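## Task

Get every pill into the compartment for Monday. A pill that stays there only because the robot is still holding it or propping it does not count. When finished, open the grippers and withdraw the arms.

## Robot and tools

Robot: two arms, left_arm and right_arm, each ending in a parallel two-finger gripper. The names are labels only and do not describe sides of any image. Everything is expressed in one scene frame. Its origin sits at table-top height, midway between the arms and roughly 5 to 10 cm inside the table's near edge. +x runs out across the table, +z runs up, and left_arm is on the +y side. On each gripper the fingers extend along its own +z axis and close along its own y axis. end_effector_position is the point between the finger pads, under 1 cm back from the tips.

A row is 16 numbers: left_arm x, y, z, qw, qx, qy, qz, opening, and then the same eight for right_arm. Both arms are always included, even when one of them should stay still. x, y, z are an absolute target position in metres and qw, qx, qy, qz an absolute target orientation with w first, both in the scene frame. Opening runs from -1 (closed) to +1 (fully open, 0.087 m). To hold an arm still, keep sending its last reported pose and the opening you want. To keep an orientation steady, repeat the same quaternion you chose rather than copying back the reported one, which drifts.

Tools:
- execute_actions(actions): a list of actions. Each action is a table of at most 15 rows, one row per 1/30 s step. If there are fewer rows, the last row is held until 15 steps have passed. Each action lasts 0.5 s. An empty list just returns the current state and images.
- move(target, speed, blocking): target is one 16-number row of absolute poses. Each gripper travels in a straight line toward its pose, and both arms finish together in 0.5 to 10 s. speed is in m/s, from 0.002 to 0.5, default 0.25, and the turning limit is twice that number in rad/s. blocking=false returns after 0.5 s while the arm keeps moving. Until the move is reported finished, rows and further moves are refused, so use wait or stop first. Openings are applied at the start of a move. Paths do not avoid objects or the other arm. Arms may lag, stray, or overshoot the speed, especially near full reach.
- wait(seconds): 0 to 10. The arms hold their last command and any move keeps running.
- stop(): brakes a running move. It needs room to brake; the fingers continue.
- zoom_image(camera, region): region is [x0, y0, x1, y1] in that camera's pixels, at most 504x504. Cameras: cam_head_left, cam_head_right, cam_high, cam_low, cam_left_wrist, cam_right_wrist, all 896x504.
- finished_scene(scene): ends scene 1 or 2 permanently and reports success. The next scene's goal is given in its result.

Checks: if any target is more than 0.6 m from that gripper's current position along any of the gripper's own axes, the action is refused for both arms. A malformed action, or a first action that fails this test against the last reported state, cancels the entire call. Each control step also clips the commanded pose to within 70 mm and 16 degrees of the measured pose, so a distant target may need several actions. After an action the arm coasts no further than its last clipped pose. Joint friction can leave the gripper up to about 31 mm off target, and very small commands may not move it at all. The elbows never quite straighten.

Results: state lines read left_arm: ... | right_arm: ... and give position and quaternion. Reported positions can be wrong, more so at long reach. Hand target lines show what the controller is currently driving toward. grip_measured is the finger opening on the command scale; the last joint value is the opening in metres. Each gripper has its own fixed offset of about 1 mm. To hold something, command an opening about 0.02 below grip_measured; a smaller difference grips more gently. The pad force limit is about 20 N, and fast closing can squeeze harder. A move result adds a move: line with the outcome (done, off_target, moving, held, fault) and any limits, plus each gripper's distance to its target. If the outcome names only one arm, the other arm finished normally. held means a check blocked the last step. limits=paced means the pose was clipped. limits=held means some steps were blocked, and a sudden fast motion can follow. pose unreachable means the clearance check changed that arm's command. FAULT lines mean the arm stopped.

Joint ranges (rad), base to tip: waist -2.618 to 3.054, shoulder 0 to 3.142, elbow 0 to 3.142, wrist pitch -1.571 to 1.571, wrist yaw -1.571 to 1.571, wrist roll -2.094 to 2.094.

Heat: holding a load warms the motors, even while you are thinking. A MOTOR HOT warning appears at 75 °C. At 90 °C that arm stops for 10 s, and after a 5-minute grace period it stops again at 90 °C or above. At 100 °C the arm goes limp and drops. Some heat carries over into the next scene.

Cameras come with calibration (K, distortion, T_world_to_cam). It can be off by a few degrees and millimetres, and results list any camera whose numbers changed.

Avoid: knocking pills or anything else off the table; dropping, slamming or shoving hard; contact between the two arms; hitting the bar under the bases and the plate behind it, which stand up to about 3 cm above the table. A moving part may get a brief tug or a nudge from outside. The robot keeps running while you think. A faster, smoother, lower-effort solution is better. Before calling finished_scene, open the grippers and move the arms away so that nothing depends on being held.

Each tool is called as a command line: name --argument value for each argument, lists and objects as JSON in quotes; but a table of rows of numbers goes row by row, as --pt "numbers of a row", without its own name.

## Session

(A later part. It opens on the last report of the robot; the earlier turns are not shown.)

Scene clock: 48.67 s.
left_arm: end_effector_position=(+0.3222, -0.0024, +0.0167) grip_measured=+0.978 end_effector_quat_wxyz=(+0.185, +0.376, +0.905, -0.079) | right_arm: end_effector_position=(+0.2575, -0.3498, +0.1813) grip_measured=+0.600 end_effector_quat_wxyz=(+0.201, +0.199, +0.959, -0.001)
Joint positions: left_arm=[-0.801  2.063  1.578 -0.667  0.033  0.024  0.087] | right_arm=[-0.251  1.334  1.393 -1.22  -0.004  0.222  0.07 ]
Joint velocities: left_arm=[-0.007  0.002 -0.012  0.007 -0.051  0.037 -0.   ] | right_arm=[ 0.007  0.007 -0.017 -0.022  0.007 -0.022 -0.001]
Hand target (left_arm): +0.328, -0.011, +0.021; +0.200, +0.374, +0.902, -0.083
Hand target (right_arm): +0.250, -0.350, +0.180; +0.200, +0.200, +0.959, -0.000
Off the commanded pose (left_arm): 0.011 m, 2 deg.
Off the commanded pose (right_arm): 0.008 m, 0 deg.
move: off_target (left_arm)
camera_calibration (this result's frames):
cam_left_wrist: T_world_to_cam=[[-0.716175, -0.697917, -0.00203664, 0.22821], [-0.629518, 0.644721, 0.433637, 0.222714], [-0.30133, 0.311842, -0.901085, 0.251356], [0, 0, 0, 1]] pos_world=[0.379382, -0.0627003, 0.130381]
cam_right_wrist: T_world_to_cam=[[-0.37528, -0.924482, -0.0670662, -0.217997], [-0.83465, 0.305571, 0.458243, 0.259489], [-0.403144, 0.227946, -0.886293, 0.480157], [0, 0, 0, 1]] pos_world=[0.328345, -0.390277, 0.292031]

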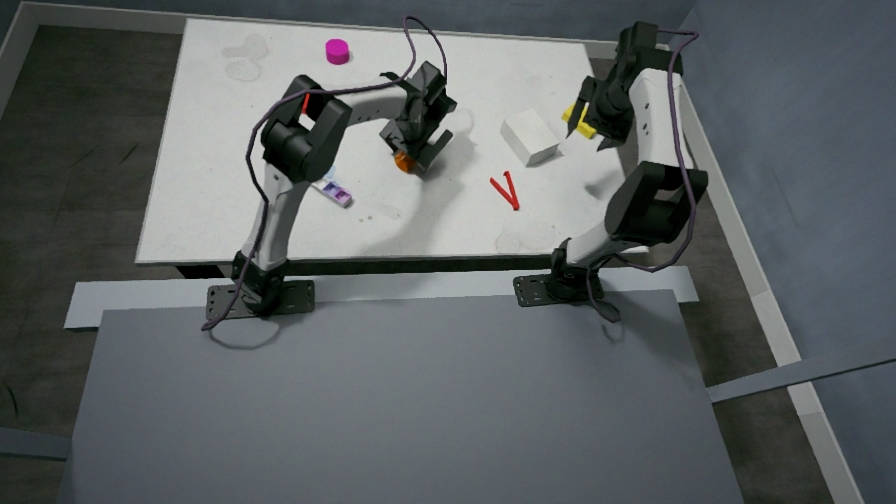

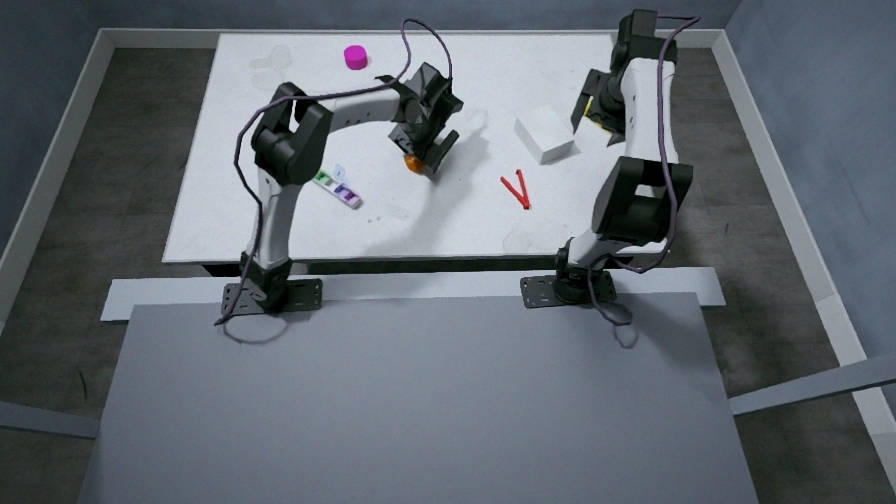

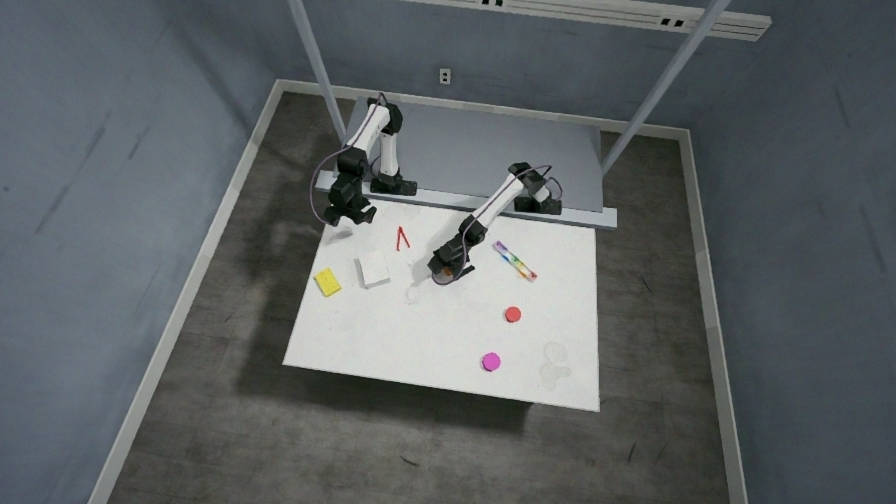

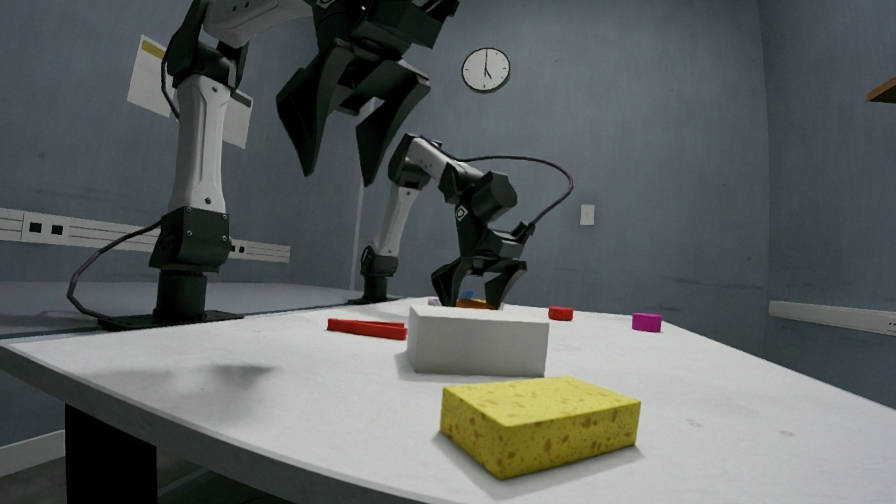

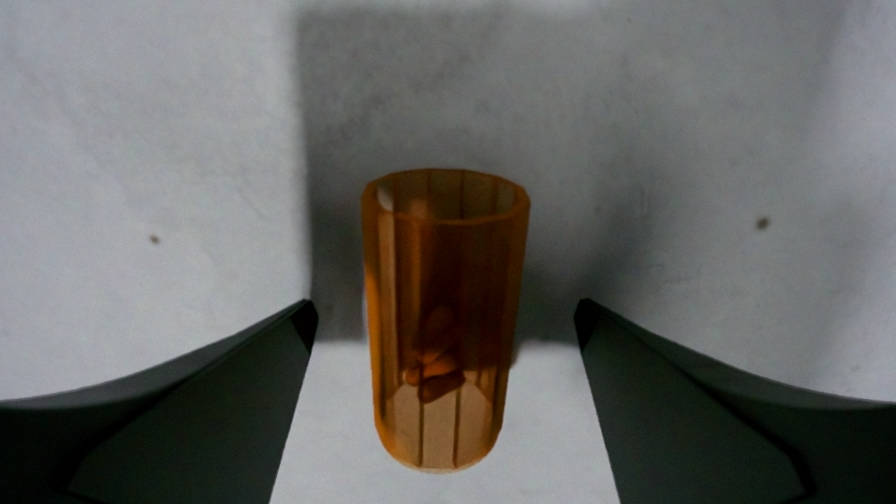

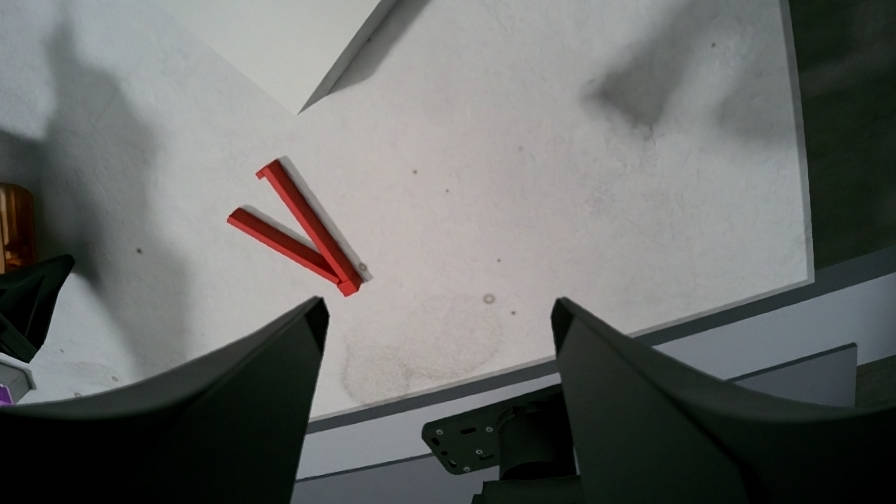

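execute_actions --actions '[[[0.328,-0.011,0.02,0.2,0.374,0.902,-0.083,0.1,0.25,-0.35,0.18,0.2,0.2,0.96,0,0.6]],[[0.328,-0.011,0.02,0.2,0.374,0.902,-0.083,-0.04,0.25,-0.35,0.18,0.2,0.2,0.96,0,0.6]],[[0.328,-0.011,0.02,0.2,0.374,0.902,-0.083,-0.15,0.25,-0.35,0.18,0.2,0.2,0.96,0,0.6]]]'

move --target '[0.32,0.02,0.11,0.278,0.365,0.881,-0.115,-0.15,0.25,-0.35,0.18,0.2,0.2,0.96,0,0.6]' --speed 0.08

move --target '[0.272,0.298,0.11,0.278,0.345,0.89,-0.105,-0.15,0.25,-0.35,0.18,0.2,0.2,0.96,0,0.6]' --speed 0.12

move --target '[0.272,0.298,0.065,0.243,0.338,0.905,-0.091,-0.15,0.25,-0.35,0.18,0.2,0.2,0.96,0,0.6]' --speed 0.05

Scene clock: 52.93 s.
left_arm: end_effector_position=(+0.3230, -0.0030, +0.0169) grip_measured=-0.095 end_effector_quat_wxyz=(+0.187, +0.375, +0.904, -0.080) | right_arm: end_effector_position=(+0.2575, -0.3498, +0.1813) grip_measured=+0.600 end_effector_quat_wxyz=(+0.201, +0.199, +0.959, -0.001)
Joint positions: left_arm=[-0.801  2.063  1.578 -0.662  0.033  0.023  0.04 ] | right_arm=[-0.251  1.334  1.393 -1.22  -0.004  0.222  0.07 ]
Joint velocities: left_arm=[ 0.007  0.002  0.022  0.037  0.037  0.007 -0.   ] | right_arm=[ 0.007  0.012 -0.002 -0.066 -0.007 -0.022 -0.   ]
Hand target (left_arm): +0.328, -0.011, +0.020; +0.200, +0.374, +0.902, -0.083
Hand target (right_arm): +0.250, -0.350, +0.180; +0.200, +0.200, +0.959, -0.000
Off the commanded pose (left_arm): 0.010 m, 2 deg.
Off the commanded pose (right_arm): 0.008 m, 0 deg.
camera_calibration (this result's frames):
cam_left_wrist: T_world_to_cam=[[-0.71576, -0.69834, -0.00277193, 0.228247], [-0.631377, 0.64542, 0.429879, 0.224194], [-0.298413, 0.309441, -0.902882, 0.251109], [0, 0, 0, 1]] pos_world=[0.379856, -0.0630086, 0.130978]
cam_right_wrist: T_world_to_cam=[[-0.375137, -0.924515, -0.067409, -0.217918], [-0.834725, 0.305287, 0.458295, 0.259388], [-0.403121, 0.228191, -0.88624, 0.480219], [0, 0, 0, 1]] pos_world=[0.328355, -0.390238, 0.292024]

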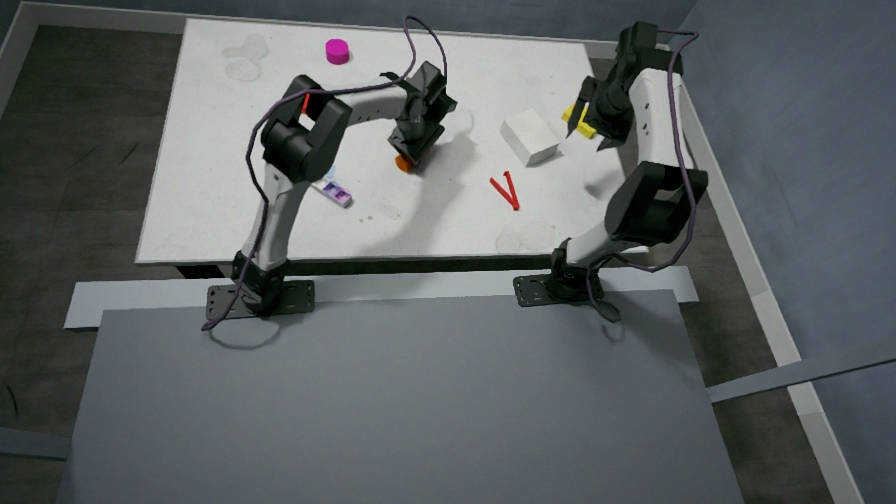

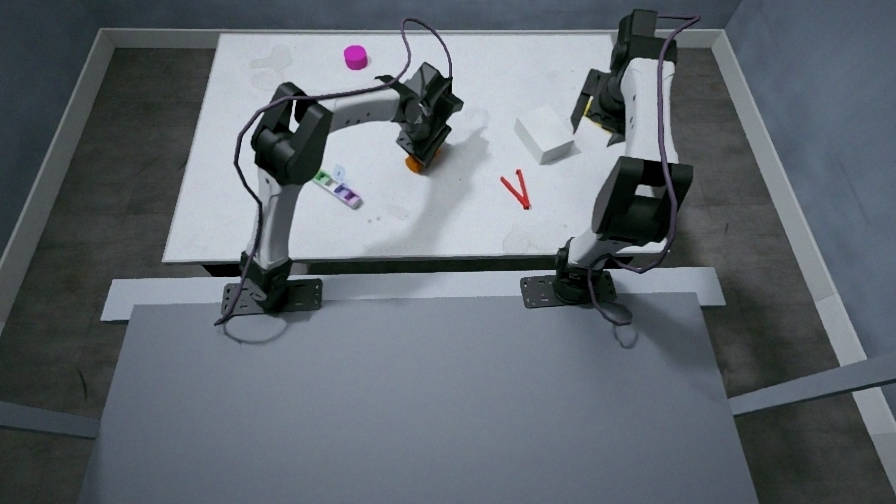

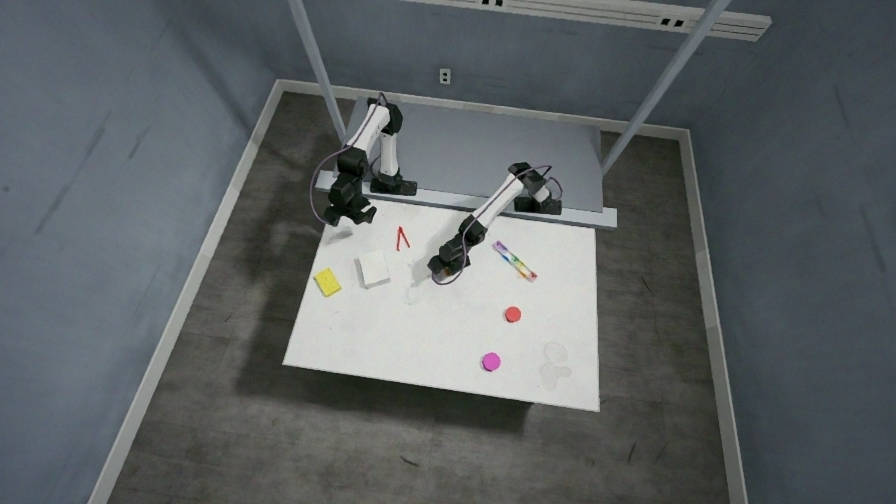

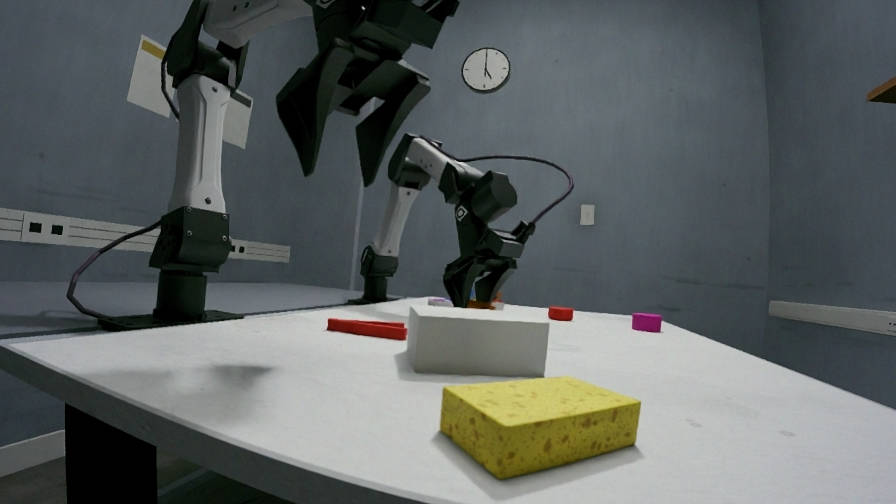

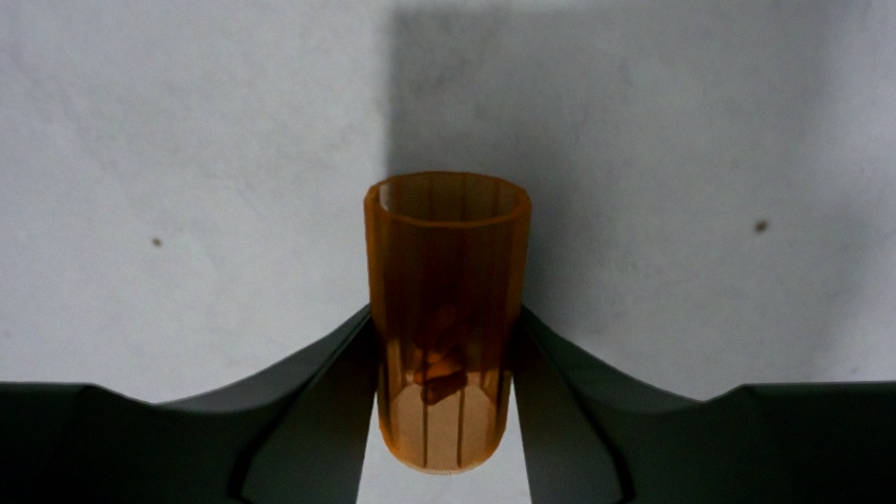

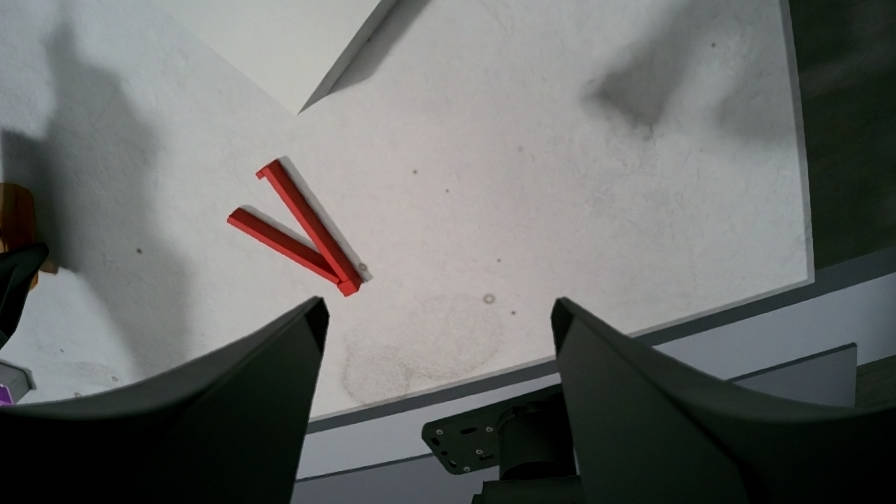

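Scene clock: 54.53 s.
left_arm: end_effector_position=(+0.3175, +0.0161, +0.1063) grip_measured=-0.095 end_effector_quat_wxyz=(+0.273, +0.365, +0.883, -0.112) | right_arm: end_effector_position=(+0.2575, -0.3498, +0.1813) grip_measured=+0.600 end_effector_quat_wxyz=(+0.201, +0.199, +0.959, -0.001)
Joint positions: left_arm=[-0.77   1.779  1.482 -0.662  0.047  0.042  0.04 ] | right_arm=[-0.251  1.334  1.393 -1.22  -0.004  0.222  0.07 ]
Joint velocities: left_arm=[-0.017 -0.002 -0.022 -0.051  0.007 -0.037  0.001] | right_arm=[-0.012 -0.007 -0.007 -0.051 -0.022 -0.007  0.   ]
Hand target (left_arm): +0.320, +0.020, +0.108; +0.278, +0.364, +0.881, -0.114
Hand target (right_arm): +0.250, -0.350, +0.180; +0.200, +0.200, +0.959, -0.000
Off the commanded pose (left_arm): 0.006 m, 1 deg.
Off the commanded pose (right_arm): 0.008 m, 0 deg.
move: done
camera_calibration (this result's frames):
cam_left_wrist: T_world_to_cam=[[-0.712041, -0.702066, -0.00999426, 0.237524], [-0.681162, 0.687247, 0.252409, 0.203959], [-0.17034, 0.186534, -0.967569, 0.292441], [0, 0, 0, 1]] pos_world=[0.35787, -0.0279621, 0.23385]
cam_right_wrist: T_world_to_cam=[[-0.375137, -0.924515, -0.067409, -0.217918], [-0.834725, 0.305287, 0.458295, 0.259388], [-0.403121, 0.228191, -0.88624, 0.480219], [0, 0, 0, 1]] pos_world=[0.328355, -0.390238, 0.292024]

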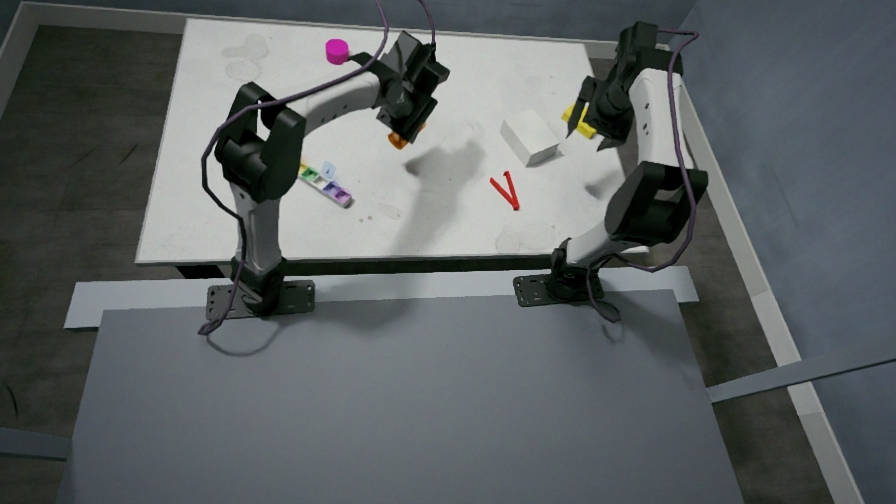

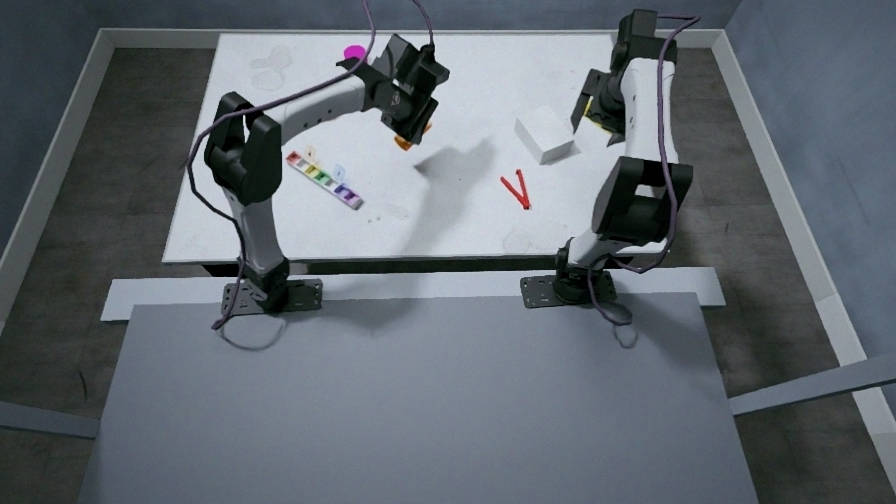

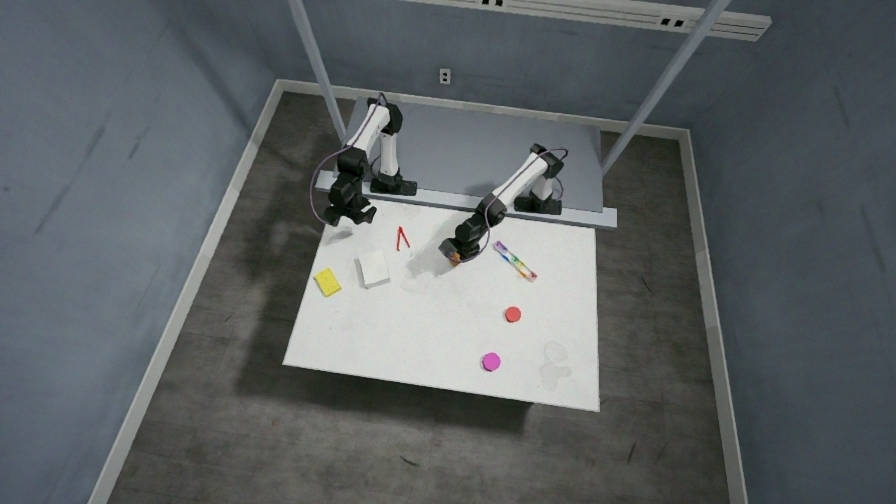

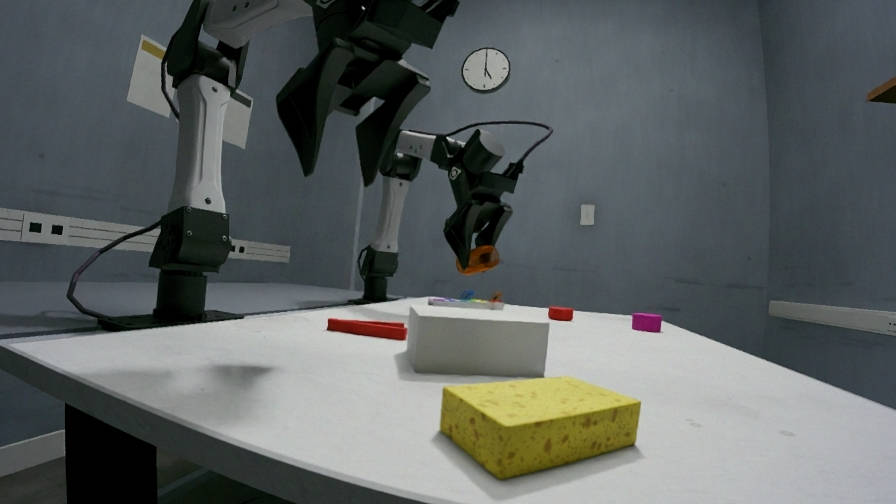

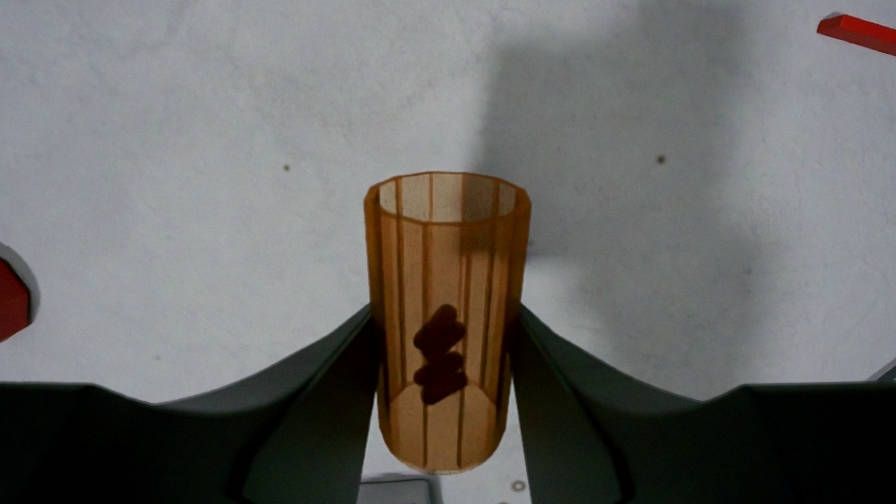

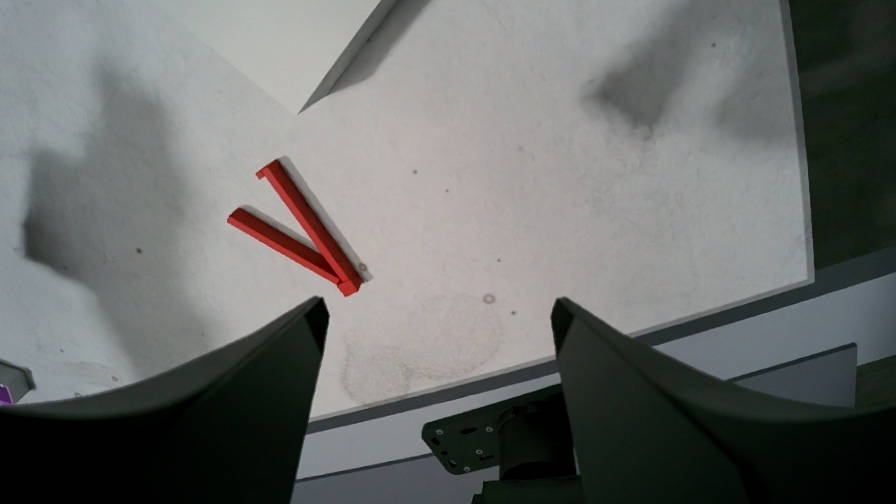

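Scene clock: 57.47 s.
left_arm: end_effector_position=(+0.2778, +0.2922, +0.1070) grip_measured=-0.095 end_effector_quat_wxyz=(+0.277, +0.345, +0.891, -0.107) | right_arm: end_effector_position=(+0.2575, -0.3498, +0.1813) grip_measured=+0.600 end_effector_quat_wxyz=(+0.201, +0.199, +0.959, -0.001)
Joint positions: left_arm=[ 0.082  1.319  1.038 -0.87   0.467  0.761  0.04 ] | right_arm=[-0.251  1.334  1.393 -1.22  -0.004  0.222  0.07 ]
Joint velocities: left_arm=[ 0.002 -0.002 -0.007 -0.022  0.007  0.125 -0.001] | right_arm=[-0.022 -0.002 -0.002  0.037 -0.007  0.007 -0.   ]
Hand target (left_arm): +0.274, +0.294, +0.108; +0.277, +0.344, +0.891, -0.109
Hand target (right_arm): +0.250, -0.350, +0.180; +0.200, +0.200, +0.959, -0.000
Off the commanded pose (left_arm): 0.009 m, 0 deg.
Off the commanded pose (right_arm): 0.008 m, 0 deg.
move: done
camera_calibration (this result's frames):
cam_left_wrist: T_world_to_cam=[[-0.67894, -0.734138, -0.00909932, 0.4032], [-0.712817, 0.656152, 0.247704, 0.00541044], [-0.175878, 0.174662, -0.968793, 0.240037], [0, 0, 0, 1]] pos_world=[0.319823, 0.250529, 0.234875]
cam_right_wrist: T_world_to_cam=[[-0.375137, -0.924515, -0.067409, -0.217918], [-0.834725, 0.305287, 0.458295, 0.259388], [-0.403121, 0.228191, -0.88624, 0.480219], [0, 0, 0, 1]] pos_world=[0.328355, -0.390238, 0.292024]

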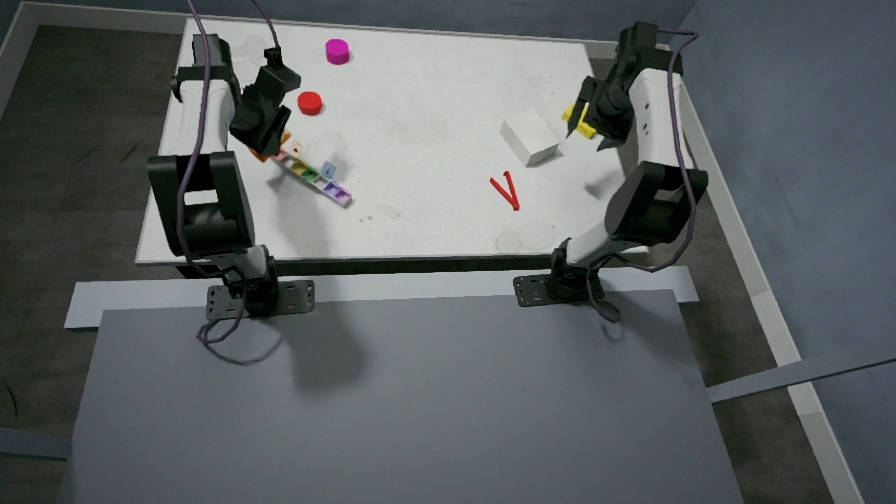

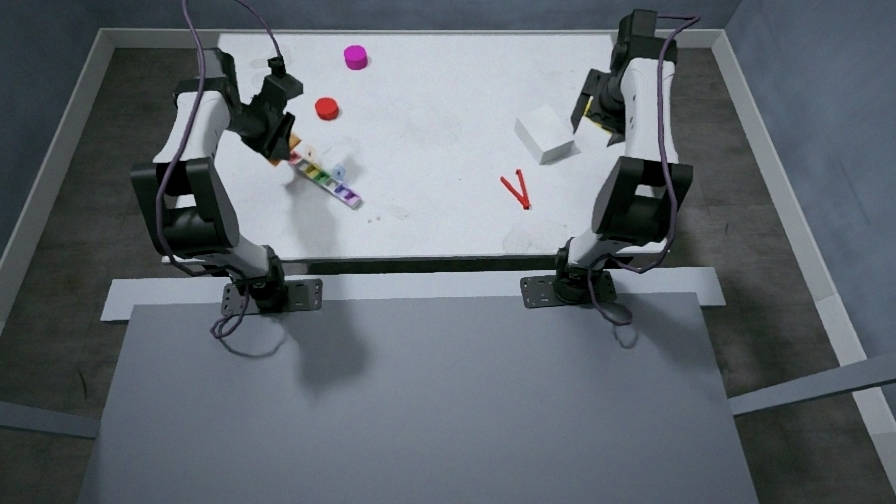

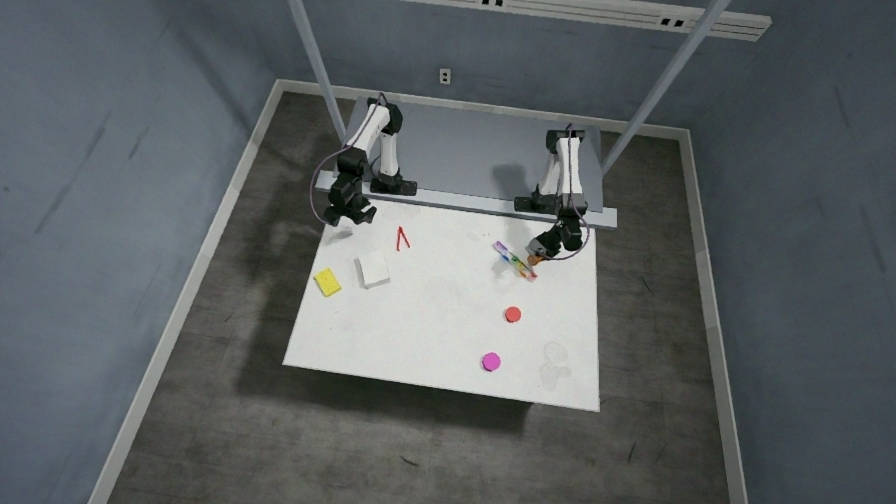

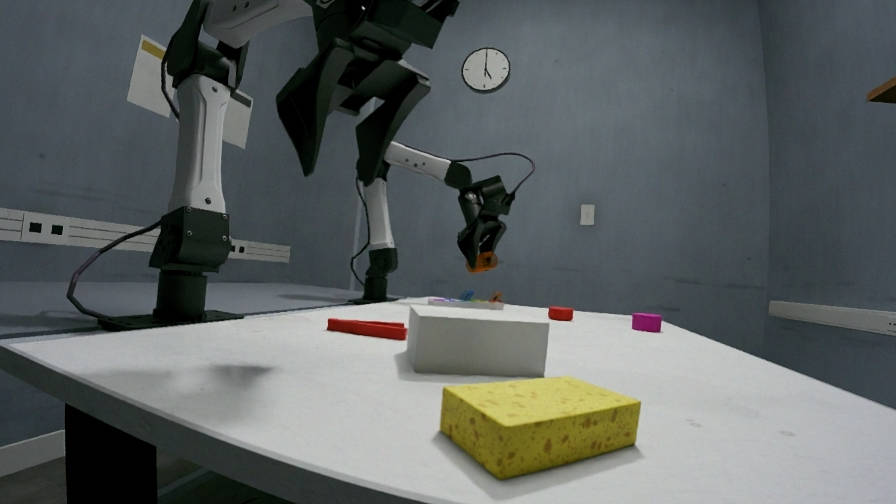

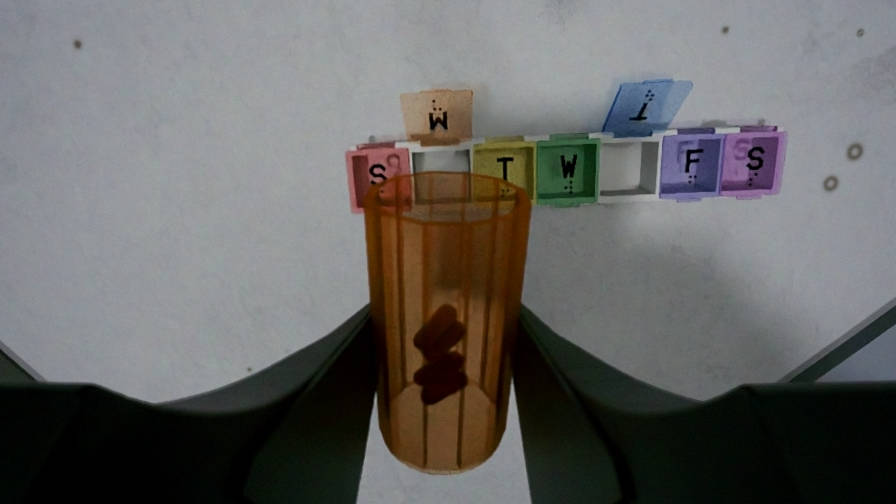

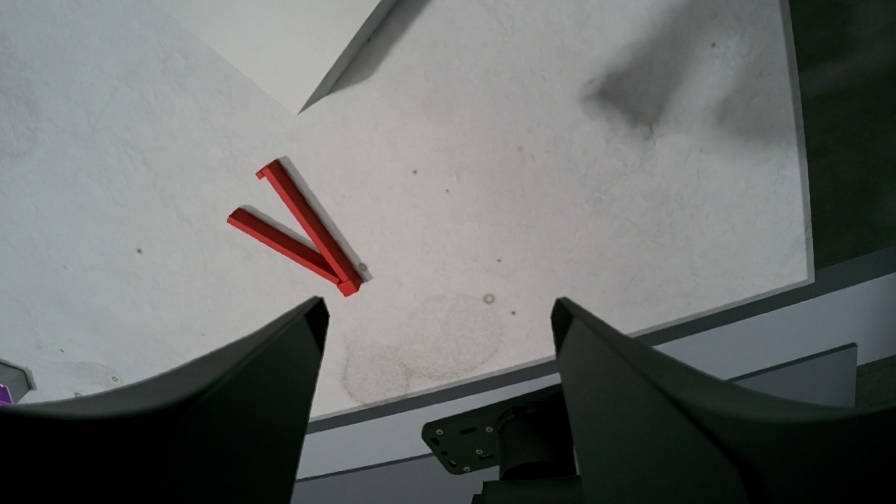

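Scene clock: 58.77 s.
left_arm: end_effector_position=(+0.2705, +0.2994, +0.0710) grip_measured=-0.095 end_effector_quat_wxyz=(+0.245, +0.338, +0.904, -0.093) | right_arm: end_effector_position=(+0.2575, -0.3498, +0.1813) grip_measured=+0.600 end_effector_quat_wxyz=(+0.201, +0.199, +0.959, -0.001)
Joint positions: left_arm=[ 0.072  1.348  0.939 -0.787  0.407  0.753  0.04 ] | right_arm=[-0.251  1.334  1.393 -1.22  -0.004  0.222  0.07 ]
Joint velocities: left_arm=[ 0.012 -0.012 -0.002  0.022 -0.007 -0.037 -0.001] | right_arm=[-0.002  0.007  0.002 -0.007  0.081  0.022 -0.   ]
Hand target (left_arm): +0.272, +0.298, +0.065; +0.243, +0.338, +0.905, -0.092
Hand target (right_arm): +0.250, -0.350, +0.180; +0.200, +0.200, +0.959, -0.000
Off the commanded pose (left_arm): 0.006 m, 0 deg.
Off the commanded pose (right_arm): 0.008 m, 0 deg.
move: done
camera_calibration (this result's frames):
cam_left_wrist: T_world_to_cam=[[-0.663796, -0.74789, -0.00595442, 0.402952], [-0.71059, 0.628166, 0.316969, 0.00722816], [-0.233318, 0.214634, -0.948417, 0.20468], [0, 0, 0, 1]] pos_world=[0.32037, 0.252892, 0.19423]
cam_right_wrist: T_world_to_cam=[[-0.375137, -0.924515, -0.067409, -0.217918], [-0.834725, 0.305287, 0.458295, 0.259388], [-0.403121, 0.228191, -0.88624, 0.480219], [0, 0, 0, 1]] pos_world=[0.328355, -0.390238, 0.292024]

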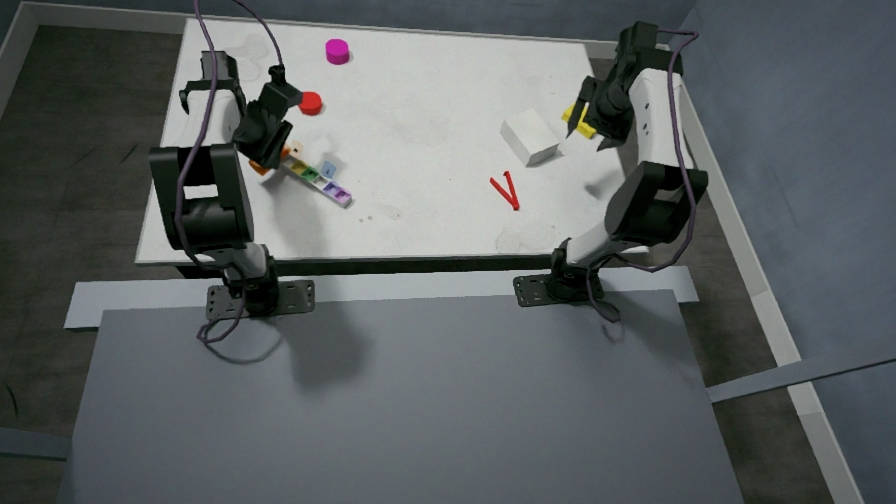

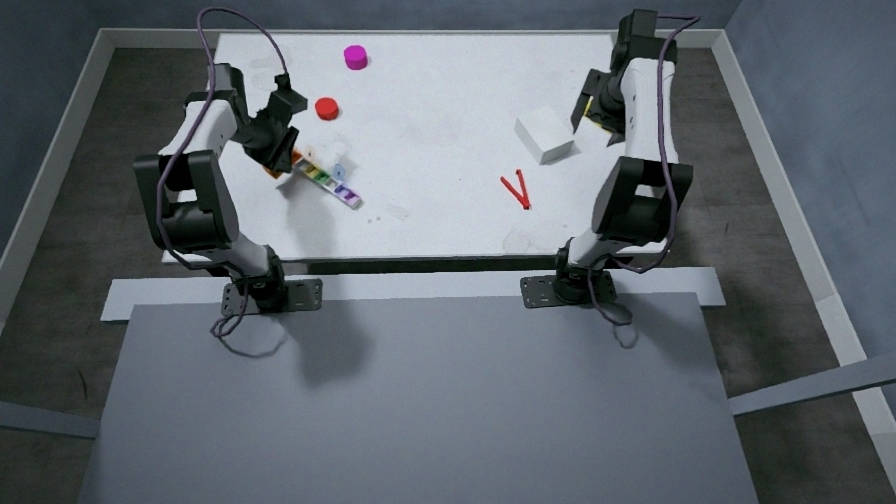

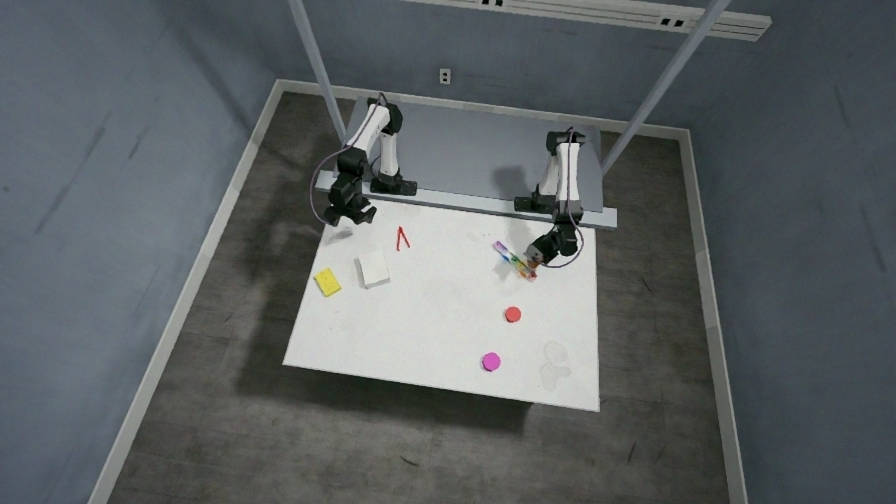

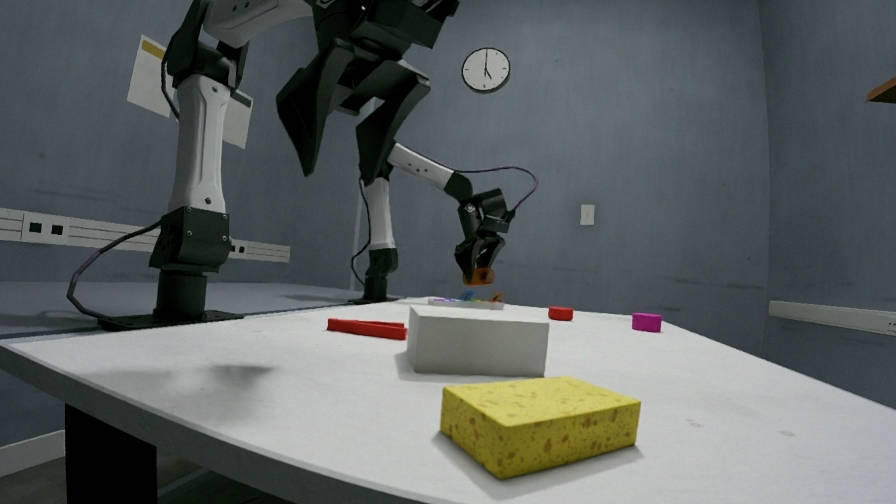

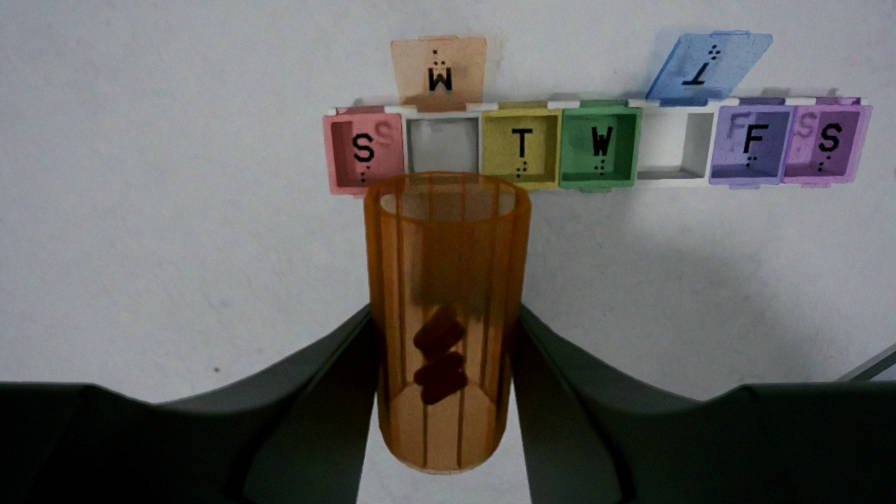

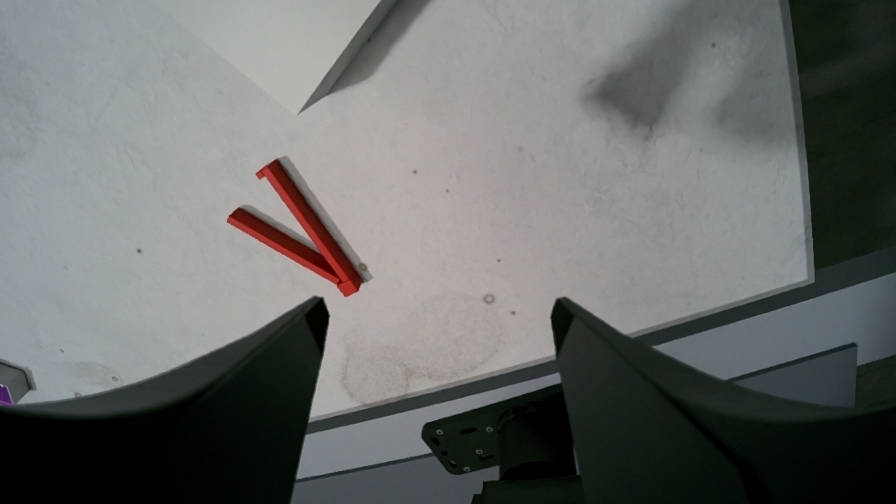

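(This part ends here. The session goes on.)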